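## Task

Lift the stapler out of the open drawer and set it down on the desk, then push that drawer completely closed while all its other contents stay inside. Every cabinet must remain roughly where it was. The robot must not topple or finish leaning, or the task fails. Nothing counts as achieved if it only stays that way because the robot is holding it at the end.

## Robot and tools

ROBOT. A simulated Hello Robot Stretch 3 with a single arm: a two-wheeled base (0.33 m long, 0.34 m wide), a lift on a mast, and a telescoping arm that reaches out to the robot's RIGHT side, ending in a wrist (yaw, pitch, roll) and a gripper. The base cannot slide sideways, so moving the gripper forward or back means driving the base. Turning in place pivots about the point midway between the drive wheels, 0.05 m behind the front edge; with the arm in and wrist folded the robot sweeps a 0.28 m radius circle, larger if the wrist is unfolded and level. Cameras: head_camera and nav_camera on the head (aimed with head_pan_rad and head_tilt_rad), wrist_camera on the gripper.

FRAMES. Base frame: origin on the floor between the drive wheels, x forward, y left, z up. hand_pose is reported in it, located where closed fingertips meet; with wrist joints at zero its x points up, y back along the arm toward the mast, z toward the rear. Odometry frame is the base frame at scene start. Heading is positive leftward, -3.142 to 3.142.

execute_actions takes {"actions": [...]}, run in order; an empty list just reports state and images. Each action may have "robot", "steps" (integer 1 to 450 control steps at 30 per second, default 1) and "until". {"steps": n} alone waits. "robot" is one command, a list of up to 8 commands run one after another, or {"stop": true} (brakes everything, clears the queue). A command may hold:
- "base": exactly one of {"translate_m": d}, a straight drive of d metres relative to where the base is when that command begins (positive forward, |d| at most 1), or {"rotate_rad": d}, an in-place turn of d radians relative to current heading (positive = counter-clockwise/left, |d| at most 3.2).
- "joints": absolute targets by name (unnamed joints keep their targets): lift_m 0 to 1.1 m (arm height); arm_m 0 to 0.52 m (extension); wrist_yaw_rad -1.345 to 4.42 (0 along the arm, positive toward the front, 3.0 folded over the base); wrist_pitch_rad -1.57 to 0.451 (0 level, negative tips fingers down); wrist_roll_rad -2.911 to 2.911 (0 fingers side by side); gripper_m -0.089 to 0.179 (larger = wider; real fingertip gap is 0.007 m less when nearly shut, 0.025 m less when fully open, zero below 0.007); head_pan_rad -3.953 to 1.73 (0 forward, positive left, -1.57 looks along the arm); head_tilt_rad -1.53 to 0.419 (negative down).
- "contact_limits": {"arm_m": e}, effort percent 1 to 100 at which the arm stops; lower is gentler, too low stops at once. Lasts until arm_m's next command.
- In a list, {"pause_s": s} waits up to 15 s.
Base and joint motions in one command start together and keep running after the call returns. A new command overrides at once and discards the rest of an older queue. Any invalid value rejects the whole call.
"until" ends an action early. {"robot": {"status": "ended"}} fires when nothing reads moving and no queue is running (use steps 450 with it). You can also test fields, e.g. {"lift_m": [">", 0.3]} or a status word / ["!=", "moving"]; numbers compare as printed (3 decimals, base values 4). {"any": {"status": "ended"}} fires when any one motion ends. Do not wait for a reading to equal a goal exactly.

zoom_image: {"camera": name, "region": [x0, y0, x1, y1]} in pixels of that camera's latest image, origin top left, at most 504 by 504. finished_scene: {"scene": n}; only call it once everything is still and the goal holds on its own.

RESULTS. base_status shows progress (moved of goal) and joint_status per joint: moving, done, off_target (resting away from goal, maybe still pushing), contact_stop (lift or arm pushed firmly and went slack), time_out, stopped, not_commanded, torque_fault (wrist servo off ~10 s, joint limp, goals refused). joint_goals, measured_speeds, refusals, queue (idle/running/done/dropped/stopped), queue_left. Lines starting refused:, dropped:, replaced: explain what happened. on_its_own reports goals the robot changed, slack or off joints, loaded motors, and any base lean of 3 degrees or more. base_tilt (degrees, forward/right positive) has a fixed bias up to ~4. motor_effort is percent, signed, peak in brackets, fairly noisy. lidar_m: 12 distances in 30-degree sectors, 1st ahead, counter-clockwise (4th left, 7th behind, 10th right), plane 0.17 m high. wrist_depth_mm and head_depth_mm: 7x7 median depths. Each result ends with one image per camera.

TIPS AND HAZARDS. The base only drives fast (0.30 m/s, 1.9 rad/s) when lift_m < 0.30, arm_m < 0.03 and wrist_yaw_rad > 2.54; otherwise 0.10 m/s and 0.63 rad/s. Fold or unfold the wrist only with lift_m 0.32-0.95, wrist_pitch_rad -0.4, roll near 0; after folding, lift may go to 0.25. With wrist_yaw_rad below -0.4 keep pitch at -0.5 or lower. To grasp, command gripper_m below the object's width; to let go, open at least 0.02 above the touch value; readings do not prove a grasp, so check the cameras. Pushing a rigid thing with the gripper above ~0.45 m, pushing again after a contact_stop, raising the contact limit, driving while holding or pressing on something fixed, or snagging furniture (especially reversing) can tip the robot. If it leans, back off in small steps, release the contact, and lower lift_m to about 0.2. Avoid dropping, slamming or shoving objects; loose items may get a small random nudge. Let every motion finish before ending a scene.

Each tool is called after "Call:" as name(argument=value, ...) on one line, values as JSON.

## Session

Call:
execute_actions(actions=[])

Scene clock: 0.00 s.
robot.base_odometry: x=+0.000 y=+0.000 heading=+0.000 (m, m, rad; robot's odometry frame)
robot.turned_by_wheels: +0.000 (rad since the last result)
robot.turned_by_imu: +0.000 (rad since the last result)
robot.base_tilt: forward=-1.7 right=+0.2 (deg)
robot.lidar_m: 2.26 1.80 1.30 1.40 1.66 1.64 1.78 2.00 1.44 1.50 2.67 2.56
robot.head_depth_mm: 1833 2805 3079 3145 2601 2439 2085 / 1858 2825 3418 3341 3267 2607 2072 / 1854 2838 3115 3149 3233 3000 2077 / 1871 2574 2673 2720 2722 2665 2048 / 1889 2336 2329 2404 2420 2450 2029 / 1871 2099 2115 2124 2130 2146 2048 / 1825 1892 1902 1944 1935 1957 1946
robot.base_status: not_commanded
robot.joint_positions: lift_m=+0.437 arm_m=+0.002 wrist_yaw_rad=+2.949 wrist_pitch_rad=-0.328 wrist_roll_rad=-0.006 gripper_m=+0.037 head_pan_rad=-0.012 head_tilt_rad=-0.011
robot.joint_goals: lift_m=+0.437 arm_m=+0.002 wrist_yaw_rad=+2.949 wrist_pitch_rad=-0.328 wrist_roll_rad=-0.006 gripper_m=+0.037 head_pan_rad=-0.012 head_tilt_rad=-0.011
robot.joint_status: lift_m=not_commanded arm_m=not_commanded wrist_yaw_rad=not_commanded wrist_pitch_rad=not_commanded wrist_roll_rad=not_commanded gripper_m=not_commanded head_pan_rad=not_commanded head_tilt_rad=not_commanded
robot.measured_speeds: translate_m=+0.000 rotate_rad=+0.000 lift_m=+0.000 arm_m=+0.000 wrist_yaw_rad=+0.000 wrist_pitch_rad=+0.000 wrist_roll_rad=+0.000 head_pan_rad=+0.000 head_tilt_rad=+0.000
robot: refusals=0 queue=idle queue_left=0
robot.motor_effort: left_wheel=+1 right_wheel=-1 lift_m=+26 arm_m=-1 wrist_yaw_rad=+1 wrist_pitch_rad=+5 wrist_roll_rad=+0 gripper_m=+0 head_pan_rad=+0 head_tilt_rad=+2 (%)
robot.hand_pose: x=+0.0238 y=+0.0838 z=+0.4704 quat_wxyz=(+0.182, +0.703, +0.049, +0.685) (m; robot's base frame)
robot.wrist_depth_mm: - - - - - - - / - - - - - - - / - - - - - - - / - - - - - - - / 933 888 956 910 928 897 885 / 742 743 - 735 733 734 733 / 637 642 639 631 618 625 621
pictures: head_camera (sideways: a quarter turn clockwise sets it upright), nav_camera (sideways: a quarter turn counterclockwise sets it upright), wrist_camera
Images, in order (width x height): head_camera 896x504, nav_camera 672x504, wrist_camera 644x364.

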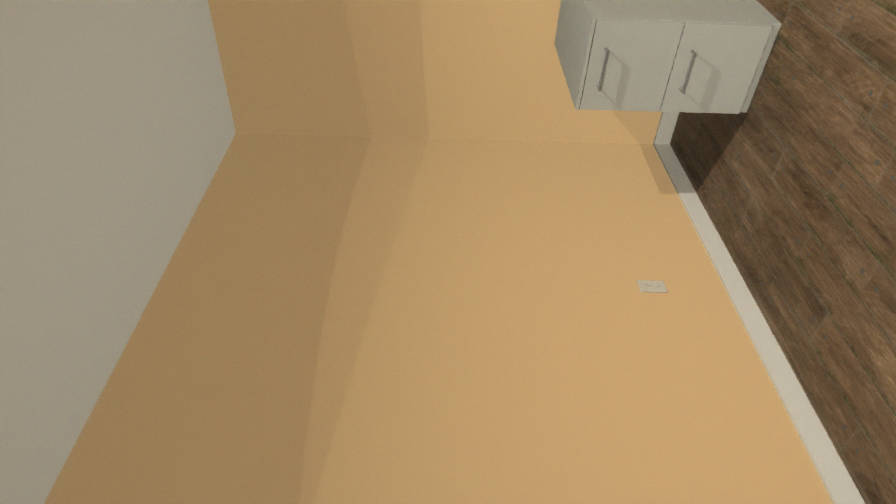

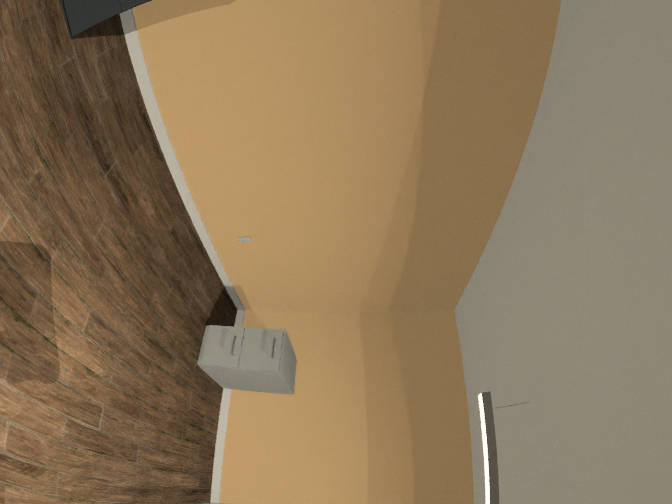

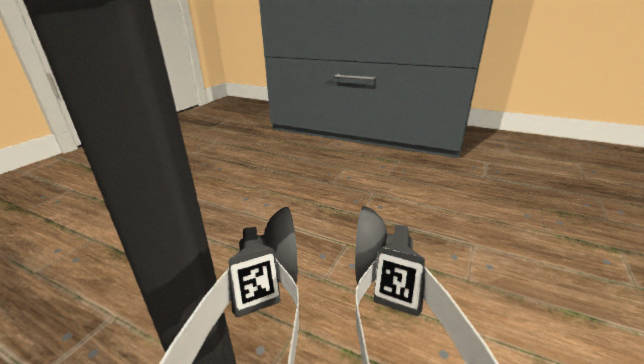

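Call:
execute_actions(actions=[{"robot":{"joints":{"head_pan_rad":1.4,"head_tilt_rad":-0.5}},"steps":450,"until":{"robot":{"status":"ended"}}}])

Call:
execute_actions(actions=[{"robot":{"joints":{"head_pan_rad":-1.7,"head_tilt_rad":-0.5}},"steps":450,"until":{"robot":{"status":"ended"}}}])

Scene clock: 1.43 s.
robot.base_odometry: x=+0.000 y=+0.000 heading=+0.000 (m, m, rad; robot's odometry frame)
robot.turned_by_wheels: +0.000 (rad since the last result)
robot.turned_by_imu: +0.000 (rad since the last result)
robot.base_tilt: forward=-1.7 right=+0.2 (deg)
robot.lidar_m: 2.25 1.80 1.30 1.40 1.66 1.64 1.78 2.00 1.44 1.50 2.68 2.56
robot.head_depth_mm: 1462 1546 1229 1344 1476 1522 1256 / 1534 1613 1309 1424 1585 1533 1265 / 1639 1717 1394 1539 1711 1518 1261 / 1717 1828 1474 1653 1809 1531 1265 / 1833 1982 2176 2407 1914 1529 1268 / 1918 2084 2301 2418 1947 1533 1265 / 1798 1883 2004 2145 1922 1524 1270
robot.base_status: not_commanded
robot.joint_positions: lift_m=+0.437 arm_m=+0.002 wrist_yaw_rad=+2.949 wrist_pitch_rad=-0.328 wrist_roll_rad=-0.006 gripper_m=+0.037 head_pan_rad=+1.393 head_tilt_rad=-0.494
robot.joint_goals: lift_m=+0.437 arm_m=+0.002 wrist_yaw_rad=+2.949 wrist_pitch_rad=-0.328 wrist_roll_rad=-0.006 gripper_m=+0.037 head_pan_rad=+1.400 head_tilt_rad=-0.500
robot.joint_status: lift_m=not_commanded arm_m=not_commanded wrist_yaw_rad=not_commanded wrist_pitch_rad=not_commanded wrist_roll_rad=not_commanded gripper_m=not_commanded head_pan_rad=done head_tilt_rad=done
robot.measured_speeds: translate_m=+0.000 rotate_rad=+0.000 lift_m=+0.000 arm_m=+0.000 wrist_yaw_rad=+0.000 wrist_pitch_rad=+0.000 wrist_roll_rad=+0.000 head_pan_rad=+0.000 head_tilt_rad=+0.000
robot: refusals=0 queue=done queue_left=0
robot.motor_effort: left_wheel=-1(0) right_wheel=+0(0) lift_m=+26(25) arm_m=-1(1) wrist_yaw_rad=+1(0) wrist_pitch_rad=+5(4) wrist_roll_rad=+0(0) gripper_m=-1(1) head_pan_rad=+5(64) head_tilt_rad=-3(40) (%)
robot.hand_pose: x=+0.0238 y=+0.0838 z=+0.4704 quat_wxyz=(+0.182, +0.703, +0.049, +0.685) (m; robot's base frame)
robot.wrist_depth_mm: - - - - - - - / - - - - - - - / - - - - - - - / - - - - - - - / 908 902 938 915 918 898 897 / 752 744 - 726 740 727 731 / 637 639 627 627 632 624 615
pictures: head_camera (sideways: a quarter turn clockwise sets it upright), nav_camera (sideways: a quarter turn counterclockwise sets it upright), wrist_camera
camera_calibration (this result's frames):
head_camera: T_world_to_cam=[[-0.0593014, -0.48932, -0.870086, 1.15367], [-0.991485, 0.130104, -0.00559254, 0.0202874], [0.115938, 0.862345, -0.492868, 0.600555], [0, 0, 0, 1]] pos_world=[0.0189013, 0.0439857, 1.2999]
nav_camera: T_world_to_cam=[[0.0871597, 0.50904, 0.856318, -1.07307], [0.98926, -0.145474, -0.014214, 0.0691016], [0.117336, 0.84836, -0.516253, 0.625728], [0, 0, 0, 1]] pos_world=[-0.0482512, 0.0254474, 1.24291]
wrist_camera: T_world_to_cam=[[0.982271, -0.186838, -0.0153231, 0.00399921], [-0.107451, -0.494153, -0.862709, 0.479631], [0.153615, 0.849061, -0.505469, 0.327338], [0, 0, 0, 1]] pos_world=[-0.00267546, -0.0401712, 0.579302]
Images, in order (width x height): head_camera 896x504, nav_camera 672x504, wrist_camera 644x364.

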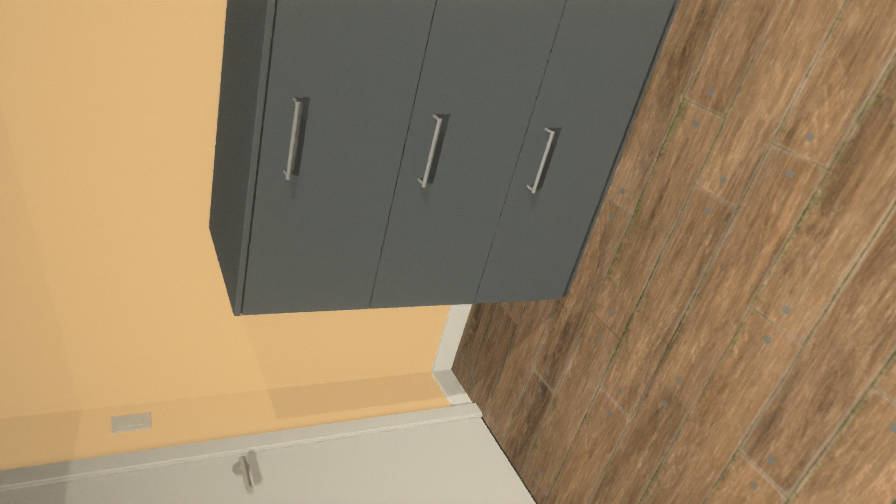

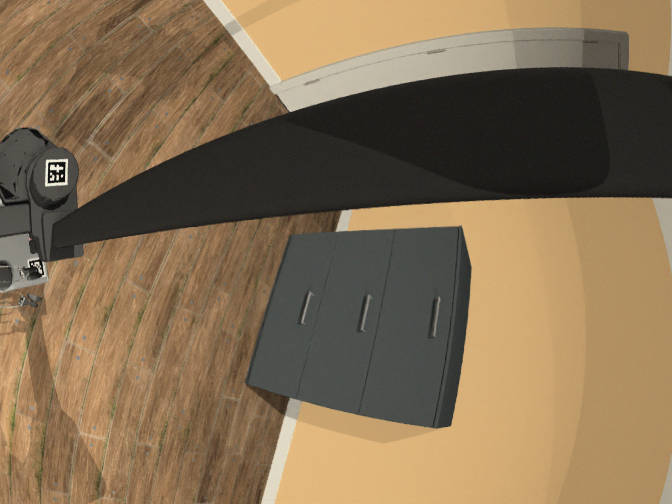

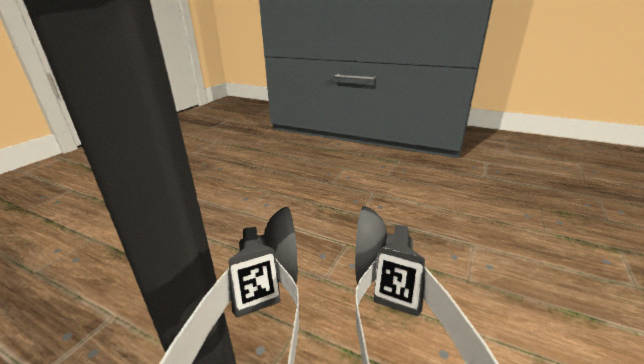

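Scene clock: 3.33 s.
robot.base_odometry: x=+0.000 y=+0.000 heading=+0.000 (m, m, rad; robot's odometry frame)
robot.turned_by_wheels: +0.000 (rad since the last result)
robot.turned_by_imu: +0.000 (rad since the last result)
robot.base_tilt: forward=-1.6 right=+0.3 (deg)
robot.lidar_m: 2.26 1.80 1.30 1.39 1.66 1.64 1.78 2.00 1.44 1.50 2.67 2.56
robot.head_depth_mm: 1673 1773 1886 1775 1857 1528 1259 / 1747 1906 1969 1586 1732 1529 1256 / 1856 2024 2188 1592 1863 1524 1265 / 1993 2172 2401 2289 1944 1542 1271 / 2115 2339 2653 2683 1970 1542 1255 / 2300 2549 2879 2671 1951 1534 1263 / 2508 2772 3172 2655 1949 1532 1266
robot.base_status: not_commanded
robot.joint_positions: lift_m=+0.437 arm_m=+0.002 wrist_yaw_rad=+2.949 wrist_pitch_rad=-0.328 wrist_roll_rad=-0.006 gripper_m=+0.037 head_pan_rad=-1.693 head_tilt_rad=-0.494
robot.joint_goals: lift_m=+0.437 arm_m=+0.002 wrist_yaw_rad=+2.949 wrist_pitch_rad=-0.328 wrist_roll_rad=-0.006 gripper_m=+0.037 head_pan_rad=-1.700 head_tilt_rad=-0.500
robot.joint_status: lift_m=not_commanded arm_m=not_commanded wrist_yaw_rad=not_commanded wrist_pitch_rad=not_commanded wrist_roll_rad=not_commanded gripper_m=not_commanded head_pan_rad=done head_tilt_rad=done
robot.measured_speeds: translate_m=+0.000 rotate_rad=+0.000 lift_m=+0.000 arm_m=+0.000 wrist_yaw_rad=+0.000 wrist_pitch_rad=+0.000 wrist_roll_rad=+0.000 head_pan_rad=+0.000 head_tilt_rad=+0.000
robot: refusals=0 queue=done queue_left=0
robot.motor_effort: left_wheel=+0(0) right_wheel=-1(0) lift_m=+26(26) arm_m=-1(1) wrist_yaw_rad=+0(1) wrist_pitch_rad=+4(5) wrist_roll_rad=+0(0) gripper_m=+0(1) head_pan_rad=-5(64) head_tilt_rad=-4(4) (%)
robot.hand_pose: x=+0.0238 y=+0.0838 z=+0.4704 quat_wxyz=(+0.182, +0.703, +0.049, +0.685) (m; robot's base frame)
robot.wrist_depth_mm: - - - - - - - / - - - - - - - / - - - - - - - / - - - - - - - / 928 894 932 905 939 889 871 / 756 752 - 741 739 736 734 / 648 635 630 636 624 627 621
pictures: head_camera (sideways: a quarter turn clockwise sets it upright), nav_camera (sideways: a quarter turn counterclockwise sets it upright), wrist_camera
camera_calibration (this result's frames):
head_camera: T_world_to_cam=[[0.0318215, 0.492143, -0.869932, 1.15291], [0.997217, -0.0743385, -0.00557769, 0.00813695], [-0.0674145, -0.867334, -0.49314, 0.602027], [0, 0, 0, 1]] pos_world=[-0.00421631, -0.0446333, 1.29988]
nav_camera: T_world_to_cam=[[-0.0585305, -0.51339, 0.856157, -1.07198], [-0.995857, 0.0898149, -0.014224, 0.0812239], [-0.0695932, -0.853443, -0.51652, 0.627216], [0, 0, 0, 1]] pos_world=[0.0617941, -0.0223435, 1.2429]
wrist_camera: T_world_to_cam=[[0.982271, -0.186838, -0.015323, 0.00399917], [-0.107451, -0.494153, -0.862709, 0.479631], [0.153615, 0.849061, -0.505468, 0.327338], [0, 0, 0, 1]] pos_world=[-0.00267546, -0.0401712, 0.579302]
Images, in order (width x height): head_camera 896x504, nav_camera 672x504, wrist_camera 644x364.

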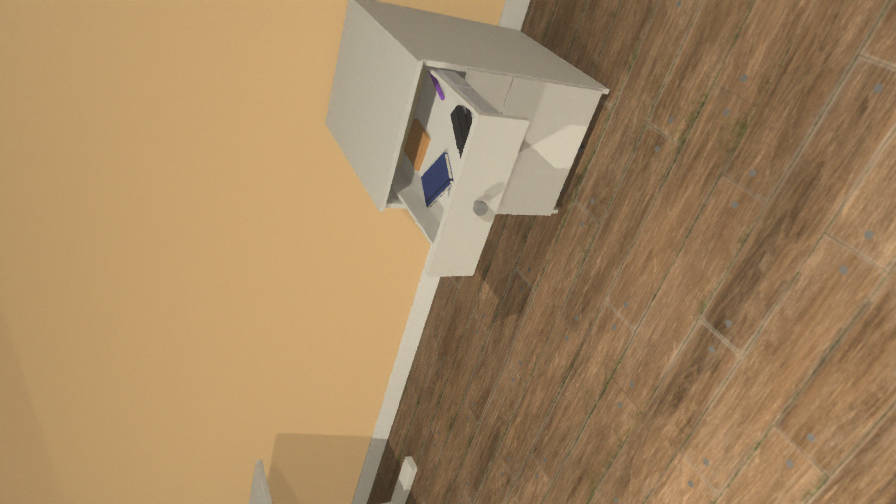

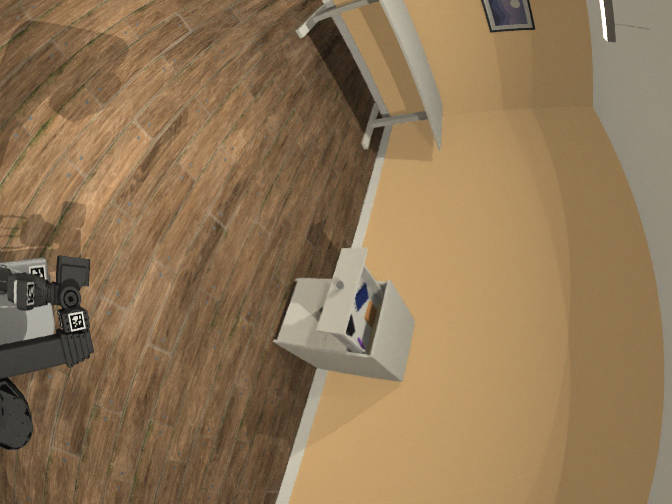

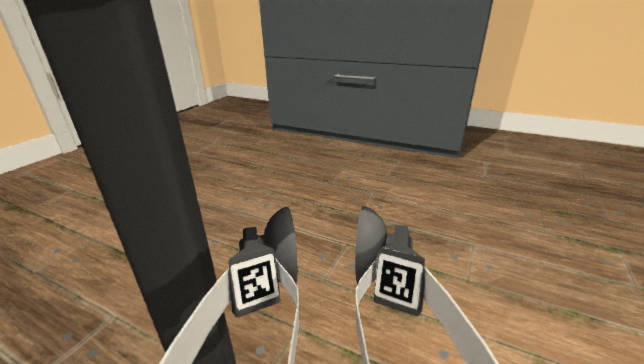

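Call:
execute_actions(actions=[{"robot":[{"joints":{"lift_m":0.27},"base":{"rotate_rad":-1.51}},{"base":{"translate_m":0.9}},{"base":{"rotate_rad":0.84},"joints":{"head_pan_rad":-1.57,"head_tilt_rad":-0.9}},{"joints":{"lift_m":0.8,"wrist_pitch_rad":-0.4}},{"joints":{"wrist_yaw_rad":0}},{"joints":{"wrist_pitch_rad":-1.2,"gripper_m":0.12,"arm_m":0.1}}],"steps":450,"until":{"robot":{"status":"ended"}}},{"steps":450,"until":{"robot":{"status":"ended"}}}])

Scene clock: 22.93 s.
robot.base_odometry: x=+0.055 y=-0.898 heading=-0.670 (m, m, rad; robot's odometry frame)
robot.turned_by_wheels: -0.670 (rad since the last result)
robot.turned_by_imu: -0.678 (rad since the last result)
robot.base_tilt: forward=-1.6 right=+0.2 (deg)
robot.lidar_m: 2.07 2.39 2.55 2.46 2.09 2.33 2.23 1.88 1.35 0.70 0.73 1.80
robot.head_depth_mm: 1121 1310 1582 1693 - - 1090 / 1132 1257 1020 1024 - 1220 1107 / 1129 1203 994 1012 - 1221 1119 / 1139 1202 998 966 843 1226 1109 / 1141 1245 1004 953 889 1228 1099 / 1148 1340 1585 1646 1347 1240 1101 / 1143 1342 1625 1637 1407 1235 1100
robot.base_status: done (rotate_rad +0.8399 of +0.8400)
robot.joint_positions: lift_m=+0.800 arm_m=+0.100 wrist_yaw_rad=+0.002 wrist_pitch_rad=-1.201 wrist_roll_rad=-0.006 gripper_m=+0.120 head_pan_rad=-1.577 head_tilt_rad=-0.889
robot.joint_goals: lift_m=+0.800 arm_m=+0.100 wrist_yaw_rad=+0.000 wrist_pitch_rad=-1.200 wrist_roll_rad=-0.006 gripper_m=+0.120 head_pan_rad=-1.570 head_tilt_rad=-0.900
robot.joint_status: lift_m=done arm_m=done wrist_yaw_rad=done wrist_pitch_rad=done wrist_roll_rad=not_commanded gripper_m=done head_pan_rad=done head_tilt_rad=done
robot.measured_speeds: translate_m=+0.000 rotate_rad=+0.000 lift_m=+0.000 arm_m=+0.000 wrist_yaw_rad=+0.000 wrist_pitch_rad=+0.000 wrist_roll_rad=+0.000 head_pan_rad=+0.000 head_tilt_rad=+0.000
robot: refusals=0 queue=done queue_left=0
robot.motor_effort: left_wheel=-4(11) right_wheel=+2(9) lift_m=+28(29) arm_m=+5(7) wrist_yaw_rad=-3(6) wrist_pitch_rad=+0(6) wrist_roll_rad=+0(0) gripper_m=+0(83) head_pan_rad=+5(24) head_tilt_rad=-7(39) (%)
robot.hand_pose: x=-0.0215 y=-0.3146 z=+0.6909 quat_wxyz=(+0.586, +0.401, -0.581, -0.398) (m; robot's base frame)
robot.wrist_depth_mm: 947 372 374 372 370 915 928 / 911 360 367 357 361 908 902 / 274 248 247 245 249 277 871 / 871 846 845 840 843 847 844 / 821 830 825 823 822 825 824 / 816 801 800 801 804 - 789 / 780 775 783 - 785 772 775
pictures: head_camera (sideways: a quarter turn clockwise sets it upright), nav_camera (sideways: a quarter turn counterclockwise sets it upright), wrist_camera
camera_calibration (this result's frames):
head_camera: T_world_to_cam=[[-0.0234989, 0.789546, -0.613241, 0.818677], [0.999115, 0.0399572, 0.0131595, -0.0162664], [0.0348935, -0.612389, -0.789786, 0.987269], [0, 0, 0, 1]] pos_world=[0.0010408, -0.0411402, 1.28199]
nav_camera: T_world_to_cam=[[-0.000530377, -0.806557, 0.591156, -0.72695], [-0.999514, -0.0179996, -0.0254548, 0.0958572], [0.0311713, -0.590882, -0.806155, 1.00333], [0, 0, 0, 1]] pos_world=[0.0641499, 0.00824878, 1.24102]
wrist_camera: T_world_to_cam=[[-0.999887, 0.00668483, -0.0134897, -0.00552455], [0.00884725, 0.985879, -0.167225, 0.455745], [0.0121813, -0.167325, -0.985827, 0.793113], [0, 0, 0, 1]] pos_world=[-0.0192172, -0.316565, 0.858009]
Images, in order (width x height): head_camera 896x504, nav_camera 672x504, wrist_camera 644x364.

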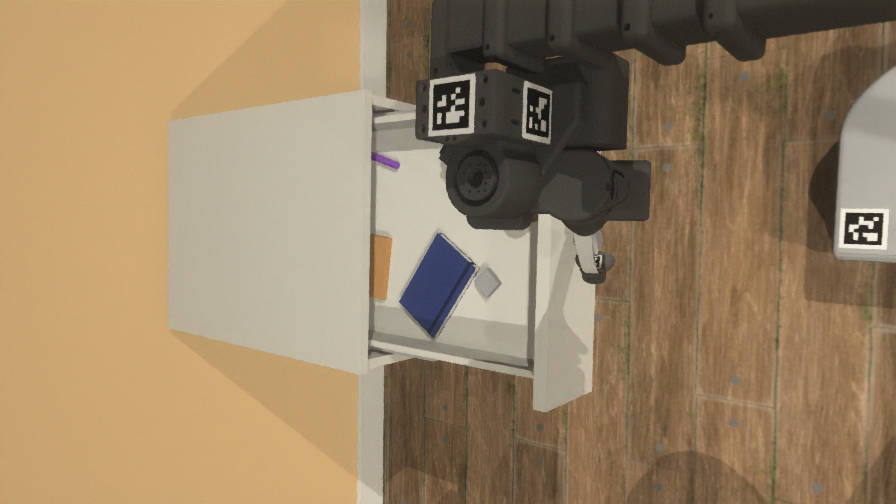

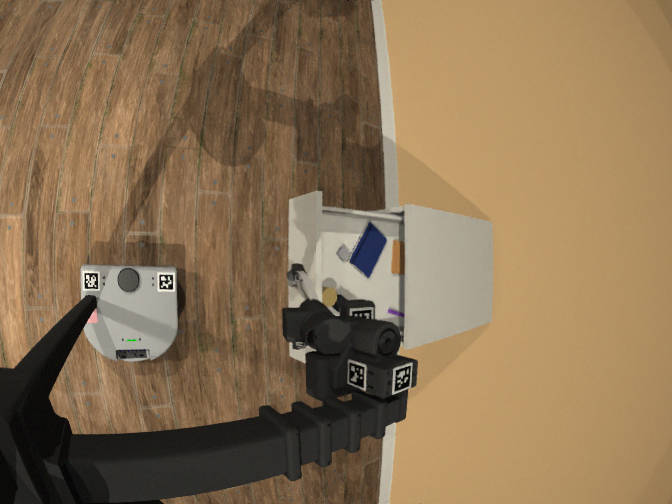

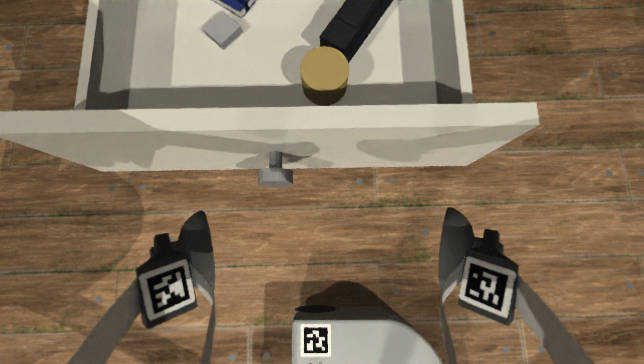

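Drawer top about z 0.62; clear.

Call:
execute_actions(actions=[{"robot":{"joints":{"arm_m":0.3,"lift_m":0.83}},"steps":450,"until":{"robot":{"status":"ended"}}}])

Scene clock: 25.60 s.
robot.base_odometry: x=+0.055 y=-0.898 heading=-0.670 (m, m, rad; robot's odometry frame)
robot.turned_by_wheels: +0.000 (rad since the last result)
robot.turned_by_imu: +0.000 (rad since the last result)
robot.base_tilt: forward=-1.5 right=+0.3 (deg)
robot.lidar_m: 2.07 2.39 2.55 2.46 2.08 2.32 2.22 1.87 1.35 0.70 0.73 1.80
robot.head_depth_mm: 1110 1283 - - 1364 1221 1083 / 1129 1250 - 967 865 1215 1114 / 1133 1228 - 924 826 1227 1121 / 1135 1195 995 954 828 1227 1108 / 1136 1238 1002 952 890 1222 1095 / 1141 1338 1567 1638 1356 1243 1097 / 1151 1338 1611 1644 1411 1237 1102
robot.base_status: done (rotate_rad +0.8399 of +0.8400)
robot.joint_positions: lift_m=+0.830 arm_m=+0.300 wrist_yaw_rad=+0.002 wrist_pitch_rad=-1.202 wrist_roll_rad=-0.006 gripper_m=+0.120 head_pan_rad=-1.577 head_tilt_rad=-0.889
robot.joint_goals: lift_m=+0.830 arm_m=+0.300 wrist_yaw_rad=+0.000 wrist_pitch_rad=-1.200 wrist_roll_rad=-0.006 gripper_m=+0.120 head_pan_rad=-1.570 head_tilt_rad=-0.900
robot.joint_status: lift_m=done arm_m=done wrist_yaw_rad=done wrist_pitch_rad=done wrist_roll_rad=not_commanded gripper_m=done head_pan_rad=done head_tilt_rad=done
robot.measured_speeds: translate_m=+0.000 rotate_rad=+0.000 lift_m=+0.000 arm_m=+0.000 wrist_yaw_rad=+0.000 wrist_pitch_rad=+0.000 wrist_roll_rad=+0.000 head_pan_rad=+0.000 head_tilt_rad=+0.000
robot: refusals=0 queue=done queue_left=0
robot.motor_effort: left_wheel=-3(2) right_wheel=+3(3) lift_m=+28(28) arm_m=+5(8) wrist_yaw_rad=-3(3) wrist_pitch_rad=+1(0) wrist_roll_rad=+0(0) gripper_m=+0(1) head_pan_rad=+4(5) head_tilt_rad=-6(6) (%)
robot.hand_pose: x=-0.0215 y=-0.5143 z=+0.7209 quat_wxyz=(+0.585, +0.402, -0.581, -0.399) (m; robot's base frame)
robot.wrist_depth_mm: 331 279 280 284 284 944 957 / 936 379 395 394 389 935 917 / 914 371 369 380 377 905 899 / 876 369 369 368 360 878 874 / 855 353 360 354 358 852 852 / 849 330 350 347 350 - 825 / 807 311 340 336 331 793 788
pictures: head_camera (sideways: a quarter turn clockwise sets it upright), nav_camera (sideways: a quarter turn counterclockwise sets it upright), wrist_camera
camera_calibration (this result's frames):
head_camera: T_world_to_cam=[[-0.0234991, 0.789546, -0.613241, 0.818677], [0.999115, 0.0399575, 0.0131595, -0.0162664], [0.0348936, -0.612389, -0.789786, 0.987269], [0, 0, 0, 1]] pos_world=[0.00104081, -0.0411402, 1.28199]
nav_camera: T_world_to_cam=[[-0.000530184, -0.806557, 0.591156, -0.72695], [-0.999514, -0.0179998, -0.0254548, 0.0958572], [0.0311715, -0.590882, -0.806155, 1.00333], [0, 0, 0, 1]] pos_world=[0.0641499, 0.00824879, 1.24102]
wrist_camera: T_world_to_cam=[[-0.999883, 0.00724314, -0.0134786, -0.00354545], [0.00938092, 0.98608, -0.166005, 0.656862], [0.0120886, -0.166112, -0.986033, 0.789952], [0, 0, 0, 1]] pos_world=[-0.0192564, -0.516472, 0.887913]
Images, in order (width x height): head_camera 896x504, nav_camera 672x504, wrist_camera 644x364.

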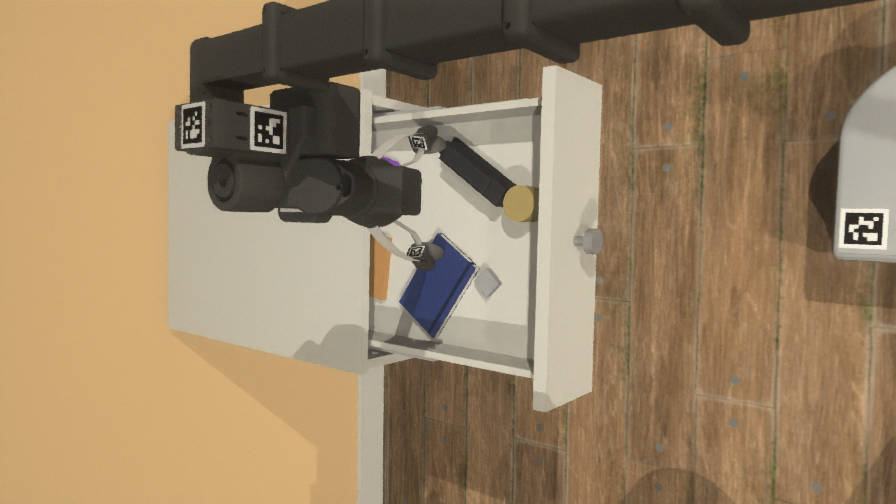

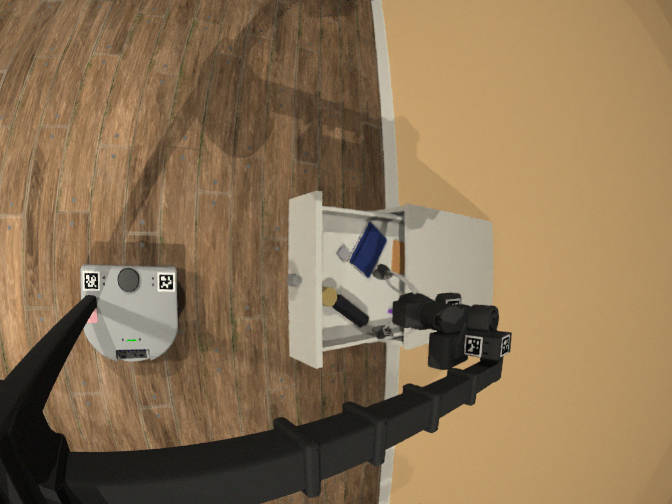

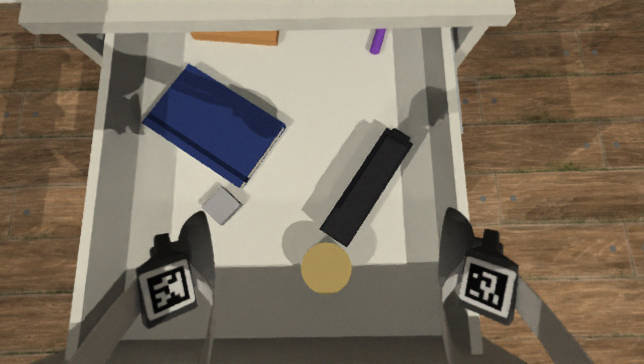

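Call:
execute_actions(actions=[{"robot":{"joints":{"arm_m":0.36,"wrist_yaw_rad":-0.58,"gripper_m":0.09,"lift_m":0.78}},"steps":450,"until":{"robot":{"status":"ended"}}}])

Scene clock: 27.20 s.
robot.base_odometry: x=+0.055 y=-0.898 heading=-0.670 (m, m, rad; robot's odometry frame)
robot.turned_by_wheels: +0.000 (rad since the last result)
robot.turned_by_imu: +0.000 (rad since the last result)
robot.base_tilt: forward=-1.6 right=+0.3 (deg)
robot.lidar_m: 2.07 2.39 2.55 2.47 2.09 2.32 2.23 1.87 1.35 0.70 0.73 1.81
robot.head_depth_mm: 1118 1297 1534 - - - 1093 / 1127 1254 990 949 864 1226 1105 / 1130 1224 - 930 827 1222 1124 / 1133 1200 997 956 828 1230 1112 / 1140 1242 1003 950 885 1229 1097 / 1137 1336 1580 1652 1353 1237 1098 / 1141 1346 1625 1637 1415 1234 1099
robot.base_status: done (rotate_rad +0.8399 of +0.8400)
robot.joint_positions: lift_m=+0.780 arm_m=+0.360 wrist_yaw_rad=-0.577 wrist_pitch_rad=-1.202 wrist_roll_rad=-0.006 gripper_m=+0.090 head_pan_rad=-1.577 head_tilt_rad=-0.889
robot.joint_goals: lift_m=+0.780 arm_m=+0.360 wrist_yaw_rad=-0.580 wrist_pitch_rad=-1.200 wrist_roll_rad=-0.006 gripper_m=+0.090 head_pan_rad=-1.570 head_tilt_rad=-0.900
robot.joint_status: lift_m=done arm_m=done wrist_yaw_rad=done wrist_pitch_rad=done wrist_roll_rad=not_commanded gripper_m=done head_pan_rad=done head_tilt_rad=done
robot.measured_speeds: translate_m=+0.000 rotate_rad=+0.000 lift_m=+0.000 arm_m=+0.000 wrist_yaw_rad=+0.000 wrist_pitch_rad=+0.000 wrist_roll_rad=+0.000 head_pan_rad=+0.000 head_tilt_rad=+0.000
robot: refusals=0 queue=done queue_left=0
robot.motor_effort: left_wheel=-3(3) right_wheel=+1(3) lift_m=+23(28) arm_m=+5(6) wrist_yaw_rad=-4(5) wrist_pitch_rad=+0(0) wrist_roll_rad=+0(0) gripper_m=+0(84) head_pan_rad=+5(5) head_tilt_rad=-6(7) (%)
robot.hand_pose: x=-0.0596 y=-0.5629 z=+0.6711 quat_wxyz=(+0.447, +0.219, -0.671, -0.549) (m; robot's base frame)
robot.wrist_depth_mm: 218 218 218 297 897 889 876 / 210 210 338 337 895 886 872 / 205 327 331 326 841 843 845 / 320 322 320 316 315 822 821 / 306 300 313 309 310 807 799 / 294 292 302 299 301 782 787 / 292 291 293 264 293 269 216
pictures: head_camera (sideways: a quarter turn clockwise sets it upright), nav_camera (sideways: a quarter turn counterclockwise sets it upright), wrist_camera
camera_calibration (this result's frames):
head_camera: T_world_to_cam=[[-0.0234988, 0.789546, -0.613241, 0.818677], [0.999115, 0.0399571, 0.0131595, -0.0162664], [0.0348934, -0.612389, -0.789786, 0.987269], [0, 0, 0, 1]] pos_world=[0.00104079, -0.0411402, 1.28199]
nav_camera: T_world_to_cam=[[-0.000530473, -0.806557, 0.591156, -0.72695], [-0.999514, -0.0179994, -0.0254548, 0.0958572], [0.0311713, -0.590882, -0.806155, 1.00333], [0, 0, 0, 1]] pos_world=[0.0641499, 0.00824877, 1.24102]
wrist_camera: T_world_to_cam=[[-0.833262, 0.552714, -0.0134768, 0.274976], [0.546973, 0.820565, -0.165811, 0.635579], [-0.0805872, -0.145535, -0.986066, 0.739375], [0, 0, 0, 1]] pos_world=[-0.0589337, -0.565912, 0.838163]
Images, in order (width x height): head_camera 896x504, nav_camera 672x504, wrist_camera 644x364.

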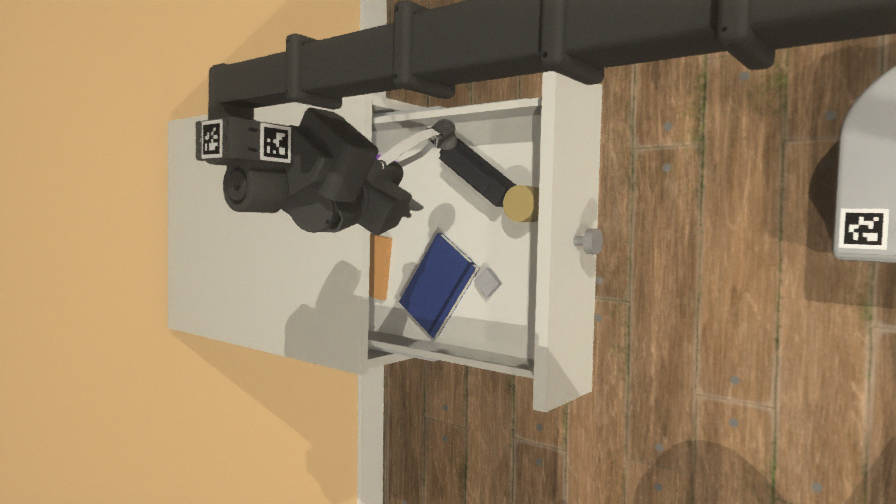

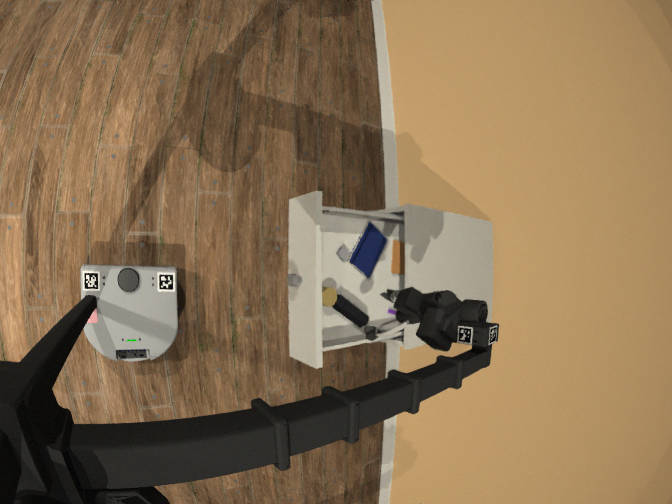

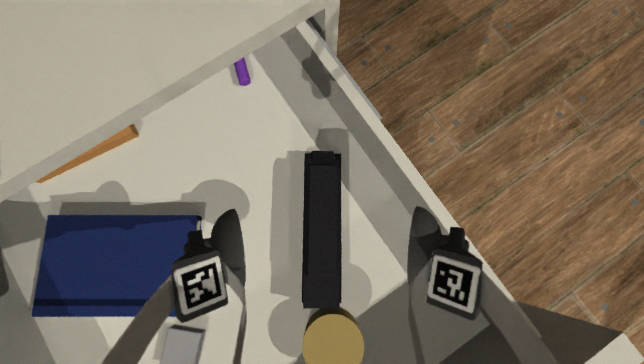

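Aligned. Lower to z≈0.548.

Call:
execute_actions(actions=[{"robot":{"joints":{"lift_m":0.658}},"steps":450,"until":{"robot":{"status":"ended"}}},{"robot":{"joints":{"gripper_m":-0.02}},"steps":450,"until":{"robot":{"status":"ended"}}},{"robot":{"joints":{"lift_m":0.70}},"steps":450,"until":{"robot":{"status":"ended"}}}])

Scene clock: 31.60 s.
robot.base_odometry: x=+0.055 y=-0.898 heading=-0.670 (m, m, rad; robot's odometry frame)
robot.turned_by_wheels: +0.000 (rad since the last result)
robot.turned_by_imu: +0.001 (rad since the last result)
robot.base_tilt: forward=-1.6 right=+0.2 (deg)
robot.lidar_m: 2.07 2.38 2.55 2.47 2.07 2.32 2.23 1.88 1.35 0.70 0.73 1.80
robot.head_depth_mm: 1117 1312 1590 1620 1409 - - / 1121 1250 1046 939 811 1224 1106 / 1131 1194 1051 901 841 1230 1119 / 1133 1206 999 956 829 1226 1111 / 1142 1244 1002 950 888 1227 1096 / 1142 1342 1578 1628 1356 1238 1106 / 1152 1343 1617 1637 1415 1237 1109
robot.base_status: done (rotate_rad +0.8399 of +0.8400)
robot.joint_positions: lift_m=+0.700 arm_m=+0.360 wrist_yaw_rad=-0.577 wrist_pitch_rad=-1.208 wrist_roll_rad=-0.006 gripper_m=-0.016 head_pan_rad=-1.577 head_tilt_rad=-0.889
robot.joint_goals: lift_m=+0.700 arm_m=+0.360 wrist_yaw_rad=-0.580 wrist_pitch_rad=-1.200 wrist_roll_rad=-0.006 gripper_m=-0.017 head_pan_rad=-1.570 head_tilt_rad=-0.900
robot.joint_status: lift_m=done arm_m=done wrist_yaw_rad=done wrist_pitch_rad=done wrist_roll_rad=not_commanded gripper_m=done head_pan_rad=done head_tilt_rad=done
robot.measured_speeds: translate_m=+0.000 rotate_rad=+0.000 lift_m=+0.000 arm_m=+0.000 wrist_yaw_rad=+0.000 wrist_pitch_rad=+0.000 wrist_roll_rad=+0.000 head_pan_rad=+0.000 head_tilt_rad=+0.000
robot: refusals=0 queue=done queue_left=0
robot.motor_effort: left_wheel=-2(3) right_wheel=+2(2) lift_m=+30(33) arm_m=+5(5) wrist_yaw_rad=-4(3) wrist_pitch_rad=+3(2) wrist_roll_rad=+0(0) gripper_m=-23(100) head_pan_rad=+4(5) head_tilt_rad=-6(7) (%)
robot.hand_pose: x=-0.0589 y=-0.5617 z=+0.5904 quat_wxyz=(+0.446, +0.221, -0.671, -0.550) (m; robot's base frame)
robot.wrist_depth_mm: 142 264 263 236 823 813 811 / 245 255 255 253 771 797 791 / 248 247 249 162 219 762 752 / 241 240 239 157 236 752 746 / 221 224 233 151 232 199 723 / 215 219 227 148 227 219 694 / 213 218 220 149 219 218 178
pictures: head_camera (sideways: a quarter turn clockwise sets it upright), nav_camera (sideways: a quarter turn counterclockwise sets it upright), wrist_camera
camera_calibration (this result's frames):
head_camera: T_world_to_cam=[[-0.023499, 0.789546, -0.613241, 0.818677], [0.999115, 0.0399574, 0.0131595, -0.0162664], [0.0348935, -0.612389, -0.789786, 0.987269], [0, 0, 0, 1]] pos_world=[0.0010408, -0.0411402, 1.28199]
nav_camera: T_world_to_cam=[[-0.00053028, -0.806557, 0.591156, -0.72695], [-0.999514, -0.0179997, -0.0254548, 0.0958572], [0.0311714, -0.590882, -0.806155, 1.00333], [0, 0, 0, 1]] pos_world=[0.0641499, 0.00824878, 1.24102]
wrist_camera: T_world_to_cam=[[-0.833183, 0.552834, -0.0134267, 0.273922], [0.547519, 0.821276, -0.1604, 0.618107], [-0.0776475, -0.140994, -0.986961, 0.663284], [0, 0, 0, 1]] pos_world=[-0.0586961, -0.565551, 0.757457]
Images, in order (width x height): head_camera 896x504, nav_camera 672x504, wrist_camera 644x364.

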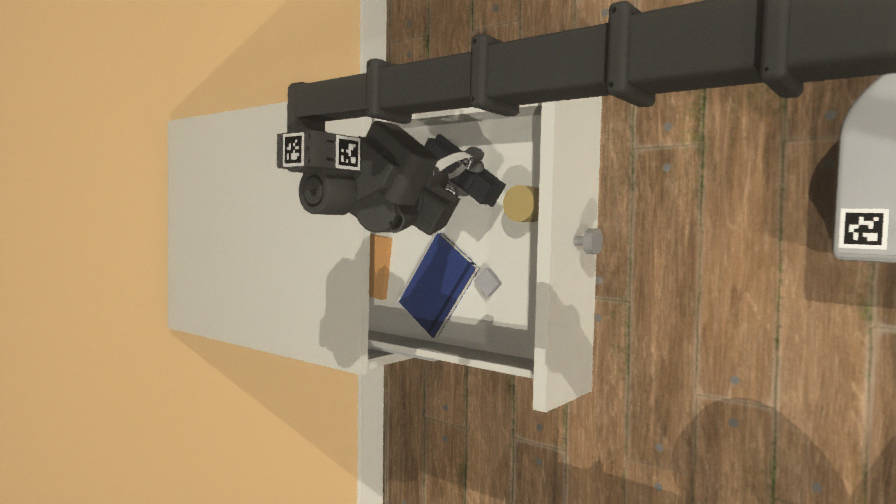

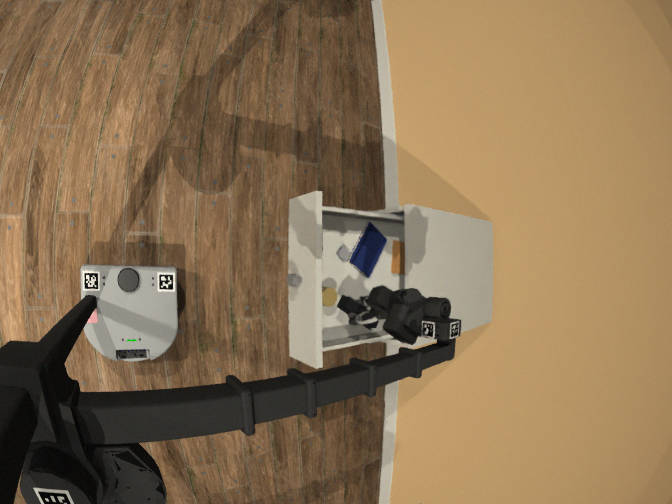

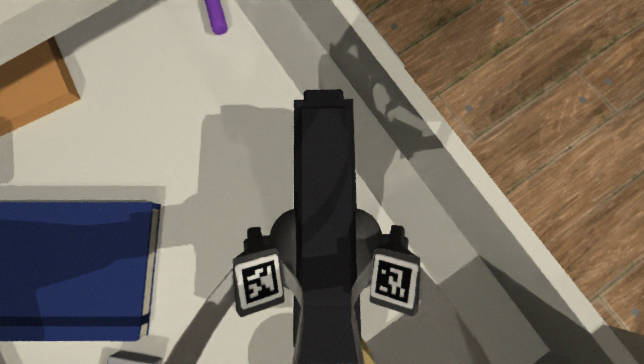

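Call:
execute_actions(actions=[{"robot":[{"joints":{"lift_m":0.95,"head_pan_rad":-0.2,"head_tilt_rad":-0.5}},{"joints":{"arm_m":0.05,"wrist_yaw_rad":1.57},"base":{"translate_m":0.6}}],"steps":450,"until":{"robot":{"status":"ended"}}}])

Scene clock: 41.67 s.
robot.base_odometry: x=+0.525 y=-1.271 heading=-0.670 (m, m, rad; robot's odometry frame)
robot.turned_by_wheels: +0.000 (rad since the last result)
robot.turned_by_imu: +0.002 (rad since the last result)
robot.base_tilt: forward=-1.6 right=+0.3 (deg)
robot.lidar_m: 1.47 1.99 1.98 2.48 2.46 2.75 2.83 1.00 0.80 1.28 1.32 1.77
robot.head_depth_mm: 1717 1861 1808 1904 1905 1520 1250 / 1653 1834 1812 2223 1923 1503 1249 / 1635 1814 1815 2227 1912 1515 1251 / 1622 1772 1818 2189 1922 1513 1256 / 1596 1739 1809 2153 1907 1509 1256 / 1571 1715 1802 1384 1850 1506 1257 / 1540 1677 1767 1386 1905 1522 1259
robot.base_status: done (translate_m +0.6000 of +0.6000)
robot.joint_positions: lift_m=+0.950 arm_m=+0.050 wrist_yaw_rad=+1.568 wrist_pitch_rad=-1.208 wrist_roll_rad=-0.006 gripper_m=-0.009 head_pan_rad=-0.207 head_tilt_rad=-0.507
robot.joint_goals: lift_m=+0.950 arm_m=+0.050 wrist_yaw_rad=+1.570 wrist_pitch_rad=-1.200 wrist_roll_rad=-0.006 gripper_m=-0.010 head_pan_rad=-0.200 head_tilt_rad=-0.500
robot.joint_status: lift_m=done arm_m=done wrist_yaw_rad=done wrist_pitch_rad=done wrist_roll_rad=not_commanded gripper_m=done head_pan_rad=done head_tilt_rad=done
robot.measured_speeds: translate_m=+0.000 rotate_rad=+0.000 lift_m=+0.000 arm_m=+0.000 wrist_yaw_rad=+0.000 wrist_pitch_rad=+0.000 wrist_roll_rad=+0.000 head_pan_rad=+0.000 head_tilt_rad=+0.000
robot: refusals=0 queue=done queue_left=0
robot.on_its_own: gripper_m is held at -0.010, not at your -0.020, by its stall guard, which is not easing now
robot.motor_effort: left_wheel=-2(4) right_wheel=+2(8) lift_m=+30(30) arm_m=-5(4) wrist_yaw_rad=+3(6) wrist_pitch_rad=+3(2) wrist_roll_rad=+0(0) gripper_m=-21(23) head_pan_rad=+5(65) head_tilt_rad=+5(38) (%)
robot.hand_pose: x=+0.0470 y=-0.1958 z=+0.8404 quat_wxyz=(+0.696, +0.695, -0.126, +0.128) (m; robot's base frame)
robot.wrist_depth_mm: - - - - - - - / - - - - - - - / - - - 163 - - - / - - - 158 - - - / - - - 151 974 957 944 / 942 947 - 148 946 938 917 / 934 915 - 149 899 907 908
pictures: head_camera (sideways: a quarter turn clockwise sets it upright), nav_camera (sideways: a quarter turn counterclockwise sets it upright), wrist_camera
camera_calibration (this result's frames):
head_camera: T_world_to_cam=[[-0.499017, 0.0759392, -0.863258, 1.14744], [0.158791, 0.9873, -0.00494032, 0.0124215], [0.85192, -0.139543, -0.504738, 0.61151], [0, 0, 0, 1]] pos_world=[0.0496641, -0.0140676, 1.29925]
nav_camera: T_world_to_cam=[[0.517733, -0.10432, 0.849158, -1.06636], [-0.174354, -0.984574, -0.0146516, 0.0767691], [0.837588, -0.140469, -0.527935, 0.636535], [0, 0, 0, 1]] pos_world=[0.0323233, 0.0537554, 1.24269]
wrist_camera: T_world_to_cam=[[-0.0120725, -0.999837, -0.013418, -0.179448], [-0.986986, 0.0140671, -0.160188, 0.213556], [0.160351, 0.0113095, -0.986995, 0.988499], [0, 0, 0, 1]] pos_world=[0.0501044, -0.193603, 1.00744]
Images, in order (width x height): head_camera 896x504, nav_camera 672x504, wrist_camera 644x364.

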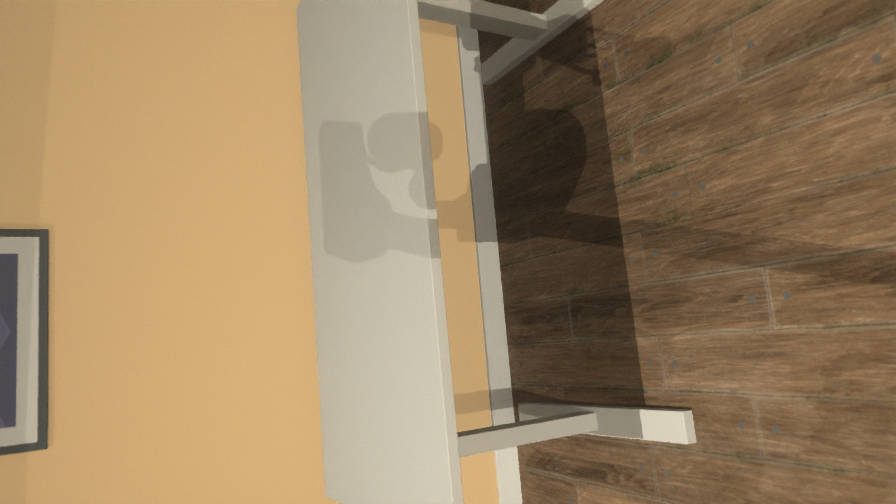

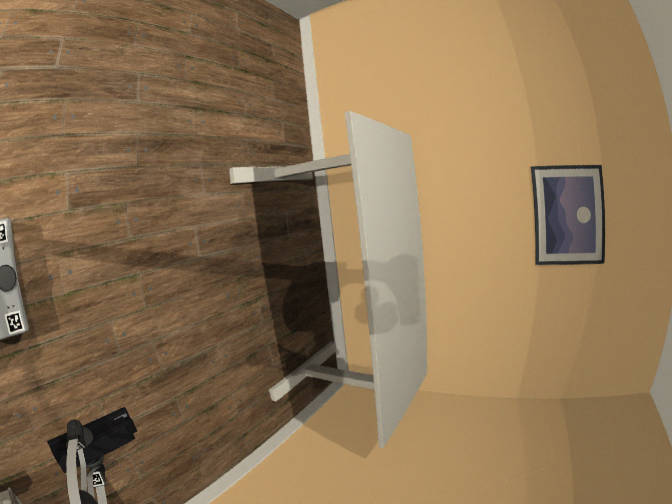

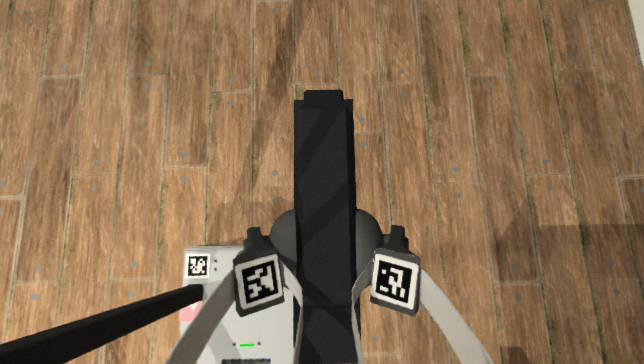

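Call:
execute_actions(actions=[{"robot":[{"base":{"translate_m":0.6},"joints":{"wrist_yaw_rad":0,"lift_m":0.9,"head_pan_rad":-1.57,"head_tilt_rad":-0.7}},{"base":{"rotate_rad":1.57},"joints":{"arm_m":0.5}}],"steps":450,"until":{"robot":{"status":"ended"}}}])

Scene clock: 53.20 s.
robot.base_odometry: x=+0.995 y=-1.644 heading=+0.900 (m, m, rad; robot's odometry frame)
robot.turned_by_wheels: +1.570 (rad since the last result)
robot.turned_by_imu: +1.603 (rad since the last result)
robot.base_tilt: forward=-1.6 right=+0.3 (deg)
robot.lidar_m: 2.49 2.58 2.82 3.43 1.22 1.32 1.27 1.29 1.32 1.33 0.89 1.68
robot.head_depth_mm: 1084 1196 - 847 1475 1335 1151 / 1087 1179 1104 878 1483 1330 1149 / 1105 1192 1039 842 1473 1333 1147 / 1100 1248 1159 880 1472 1333 1148 / 1106 1260 1171 879 1344 1328 1160 / 1126 1265 1164 884 1479 1339 1150 / 1120 1283 1431 887 1490 1348 1159
robot.base_status: done (rotate_rad +1.5699 of +1.5700)
robot.joint_positions: lift_m=+0.900 arm_m=+0.500 wrist_yaw_rad=+0.002 wrist_pitch_rad=-1.209 wrist_roll_rad=-0.006 gripper_m=-0.009 head_pan_rad=-1.563 head_tilt_rad=-0.692
robot.joint_goals: lift_m=+0.900 arm_m=+0.500 wrist_yaw_rad=+0.000 wrist_pitch_rad=-1.200 wrist_roll_rad=-0.006 gripper_m=-0.010 head_pan_rad=-1.570 head_tilt_rad=-0.700
robot.joint_status: lift_m=done arm_m=done wrist_yaw_rad=done wrist_pitch_rad=done wrist_roll_rad=not_commanded gripper_m=done head_pan_rad=done head_tilt_rad=done
robot.measured_speeds: translate_m=+0.000 rotate_rad=+0.000 lift_m=+0.000 arm_m=+0.000 wrist_yaw_rad=+0.000 wrist_pitch_rad=+0.000 wrist_roll_rad=+0.000 head_pan_rad=+0.000 head_tilt_rad=+0.000
robot: refusals=0 queue=done queue_left=0
robot.on_its_own: gripper_m is held at -0.010, not at your -0.020, by its stall guard, which is not easing now
robot.motor_effort: left_wheel=-2(8) right_wheel=+1(7) lift_m=+24(30) arm_m=+5(6) wrist_yaw_rad=-2(6) wrist_pitch_rad=+3(2) wrist_roll_rad=+0(0) gripper_m=-20(21) head_pan_rad=-6(61) head_tilt_rad=-5(22) (%)
robot.hand_pose: x=-0.0215 y=-0.7128 z=+0.7906 quat_wxyz=(+0.584, +0.403, -0.579, -0.401) (m; robot's base frame)
robot.wrist_depth_mm: 266 264 263 263 262 261 261 / 256 255 257 255 255 254 252 / 249 248 249 162 247 247 247 / 242 243 240 158 239 239 239 / 236 235 235 151 233 231 231 / 229 228 228 148 228 225 225 / 222 222 221 149 220 220 219
pictures: head_camera (sideways: a quarter turn clockwise sets it upright), nav_camera (sideways: a quarter turn counterclockwise sets it upright), wrist_camera
camera_calibration (this result's frames):
head_camera: T_world_to_cam=[[-0.0332136, 0.653444, -0.756246, 1.00509], [0.998466, 0.0552306, 0.003871, -0.00417204], [0.0442974, -0.754957, -0.654276, 0.810979], [0, 0, 0, 1]] pos_world=[0.00162402, -0.0442842, 1.29071]
nav_camera: T_world_to_cam=[[0.00944806, -0.674781, 0.737958, -0.918302], [-0.999143, -0.0361205, -0.0202362, 0.0890668], [0.0403104, -0.737134, -0.674544, 0.832122], [0, 0, 0, 1]] pos_world=[0.0641234, -0.00305048, 1.24077]
wrist_camera: T_world_to_cam=[[-0.999881, 0.00764295, -0.0134144, -0.000959024], [0.00968932, 0.987099, -0.159815, 0.859963], [0.0120199, -0.159926, -0.987056, 0.831006], [0, 0, 0, 1]] pos_world=[-0.0192799, -0.715963, 0.957671]
Images, in order (width x height): head_camera 896x504, nav_camera 672x504, wrist_camera 644x364.

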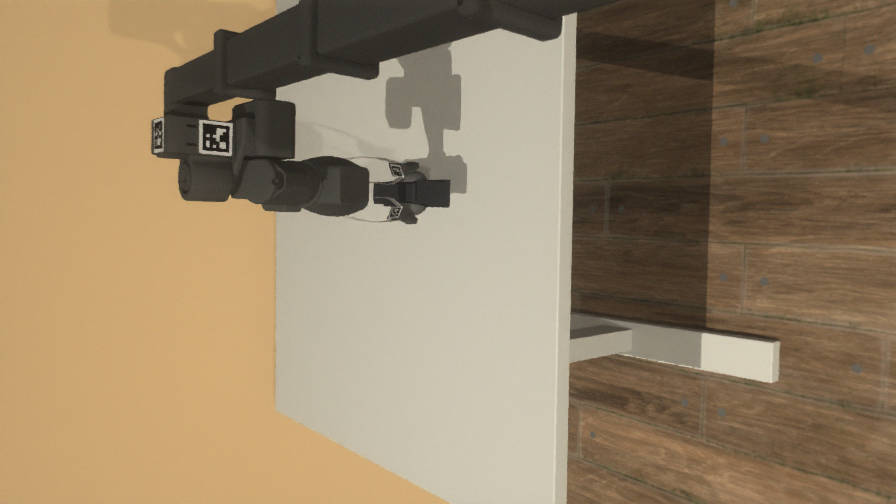

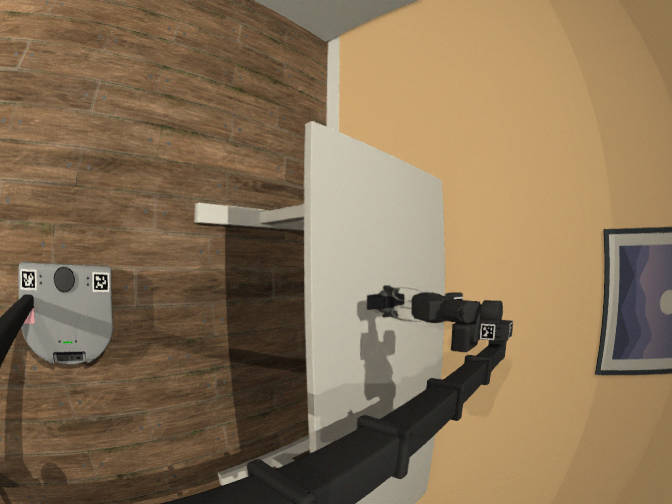

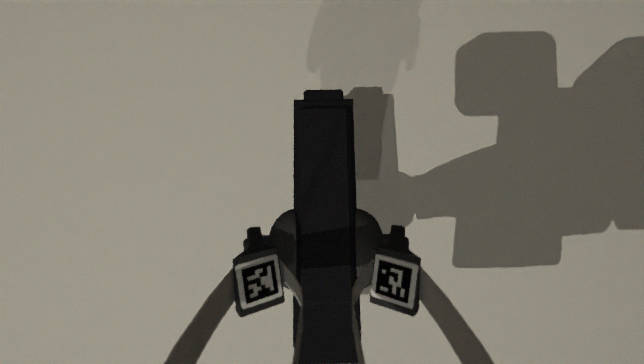

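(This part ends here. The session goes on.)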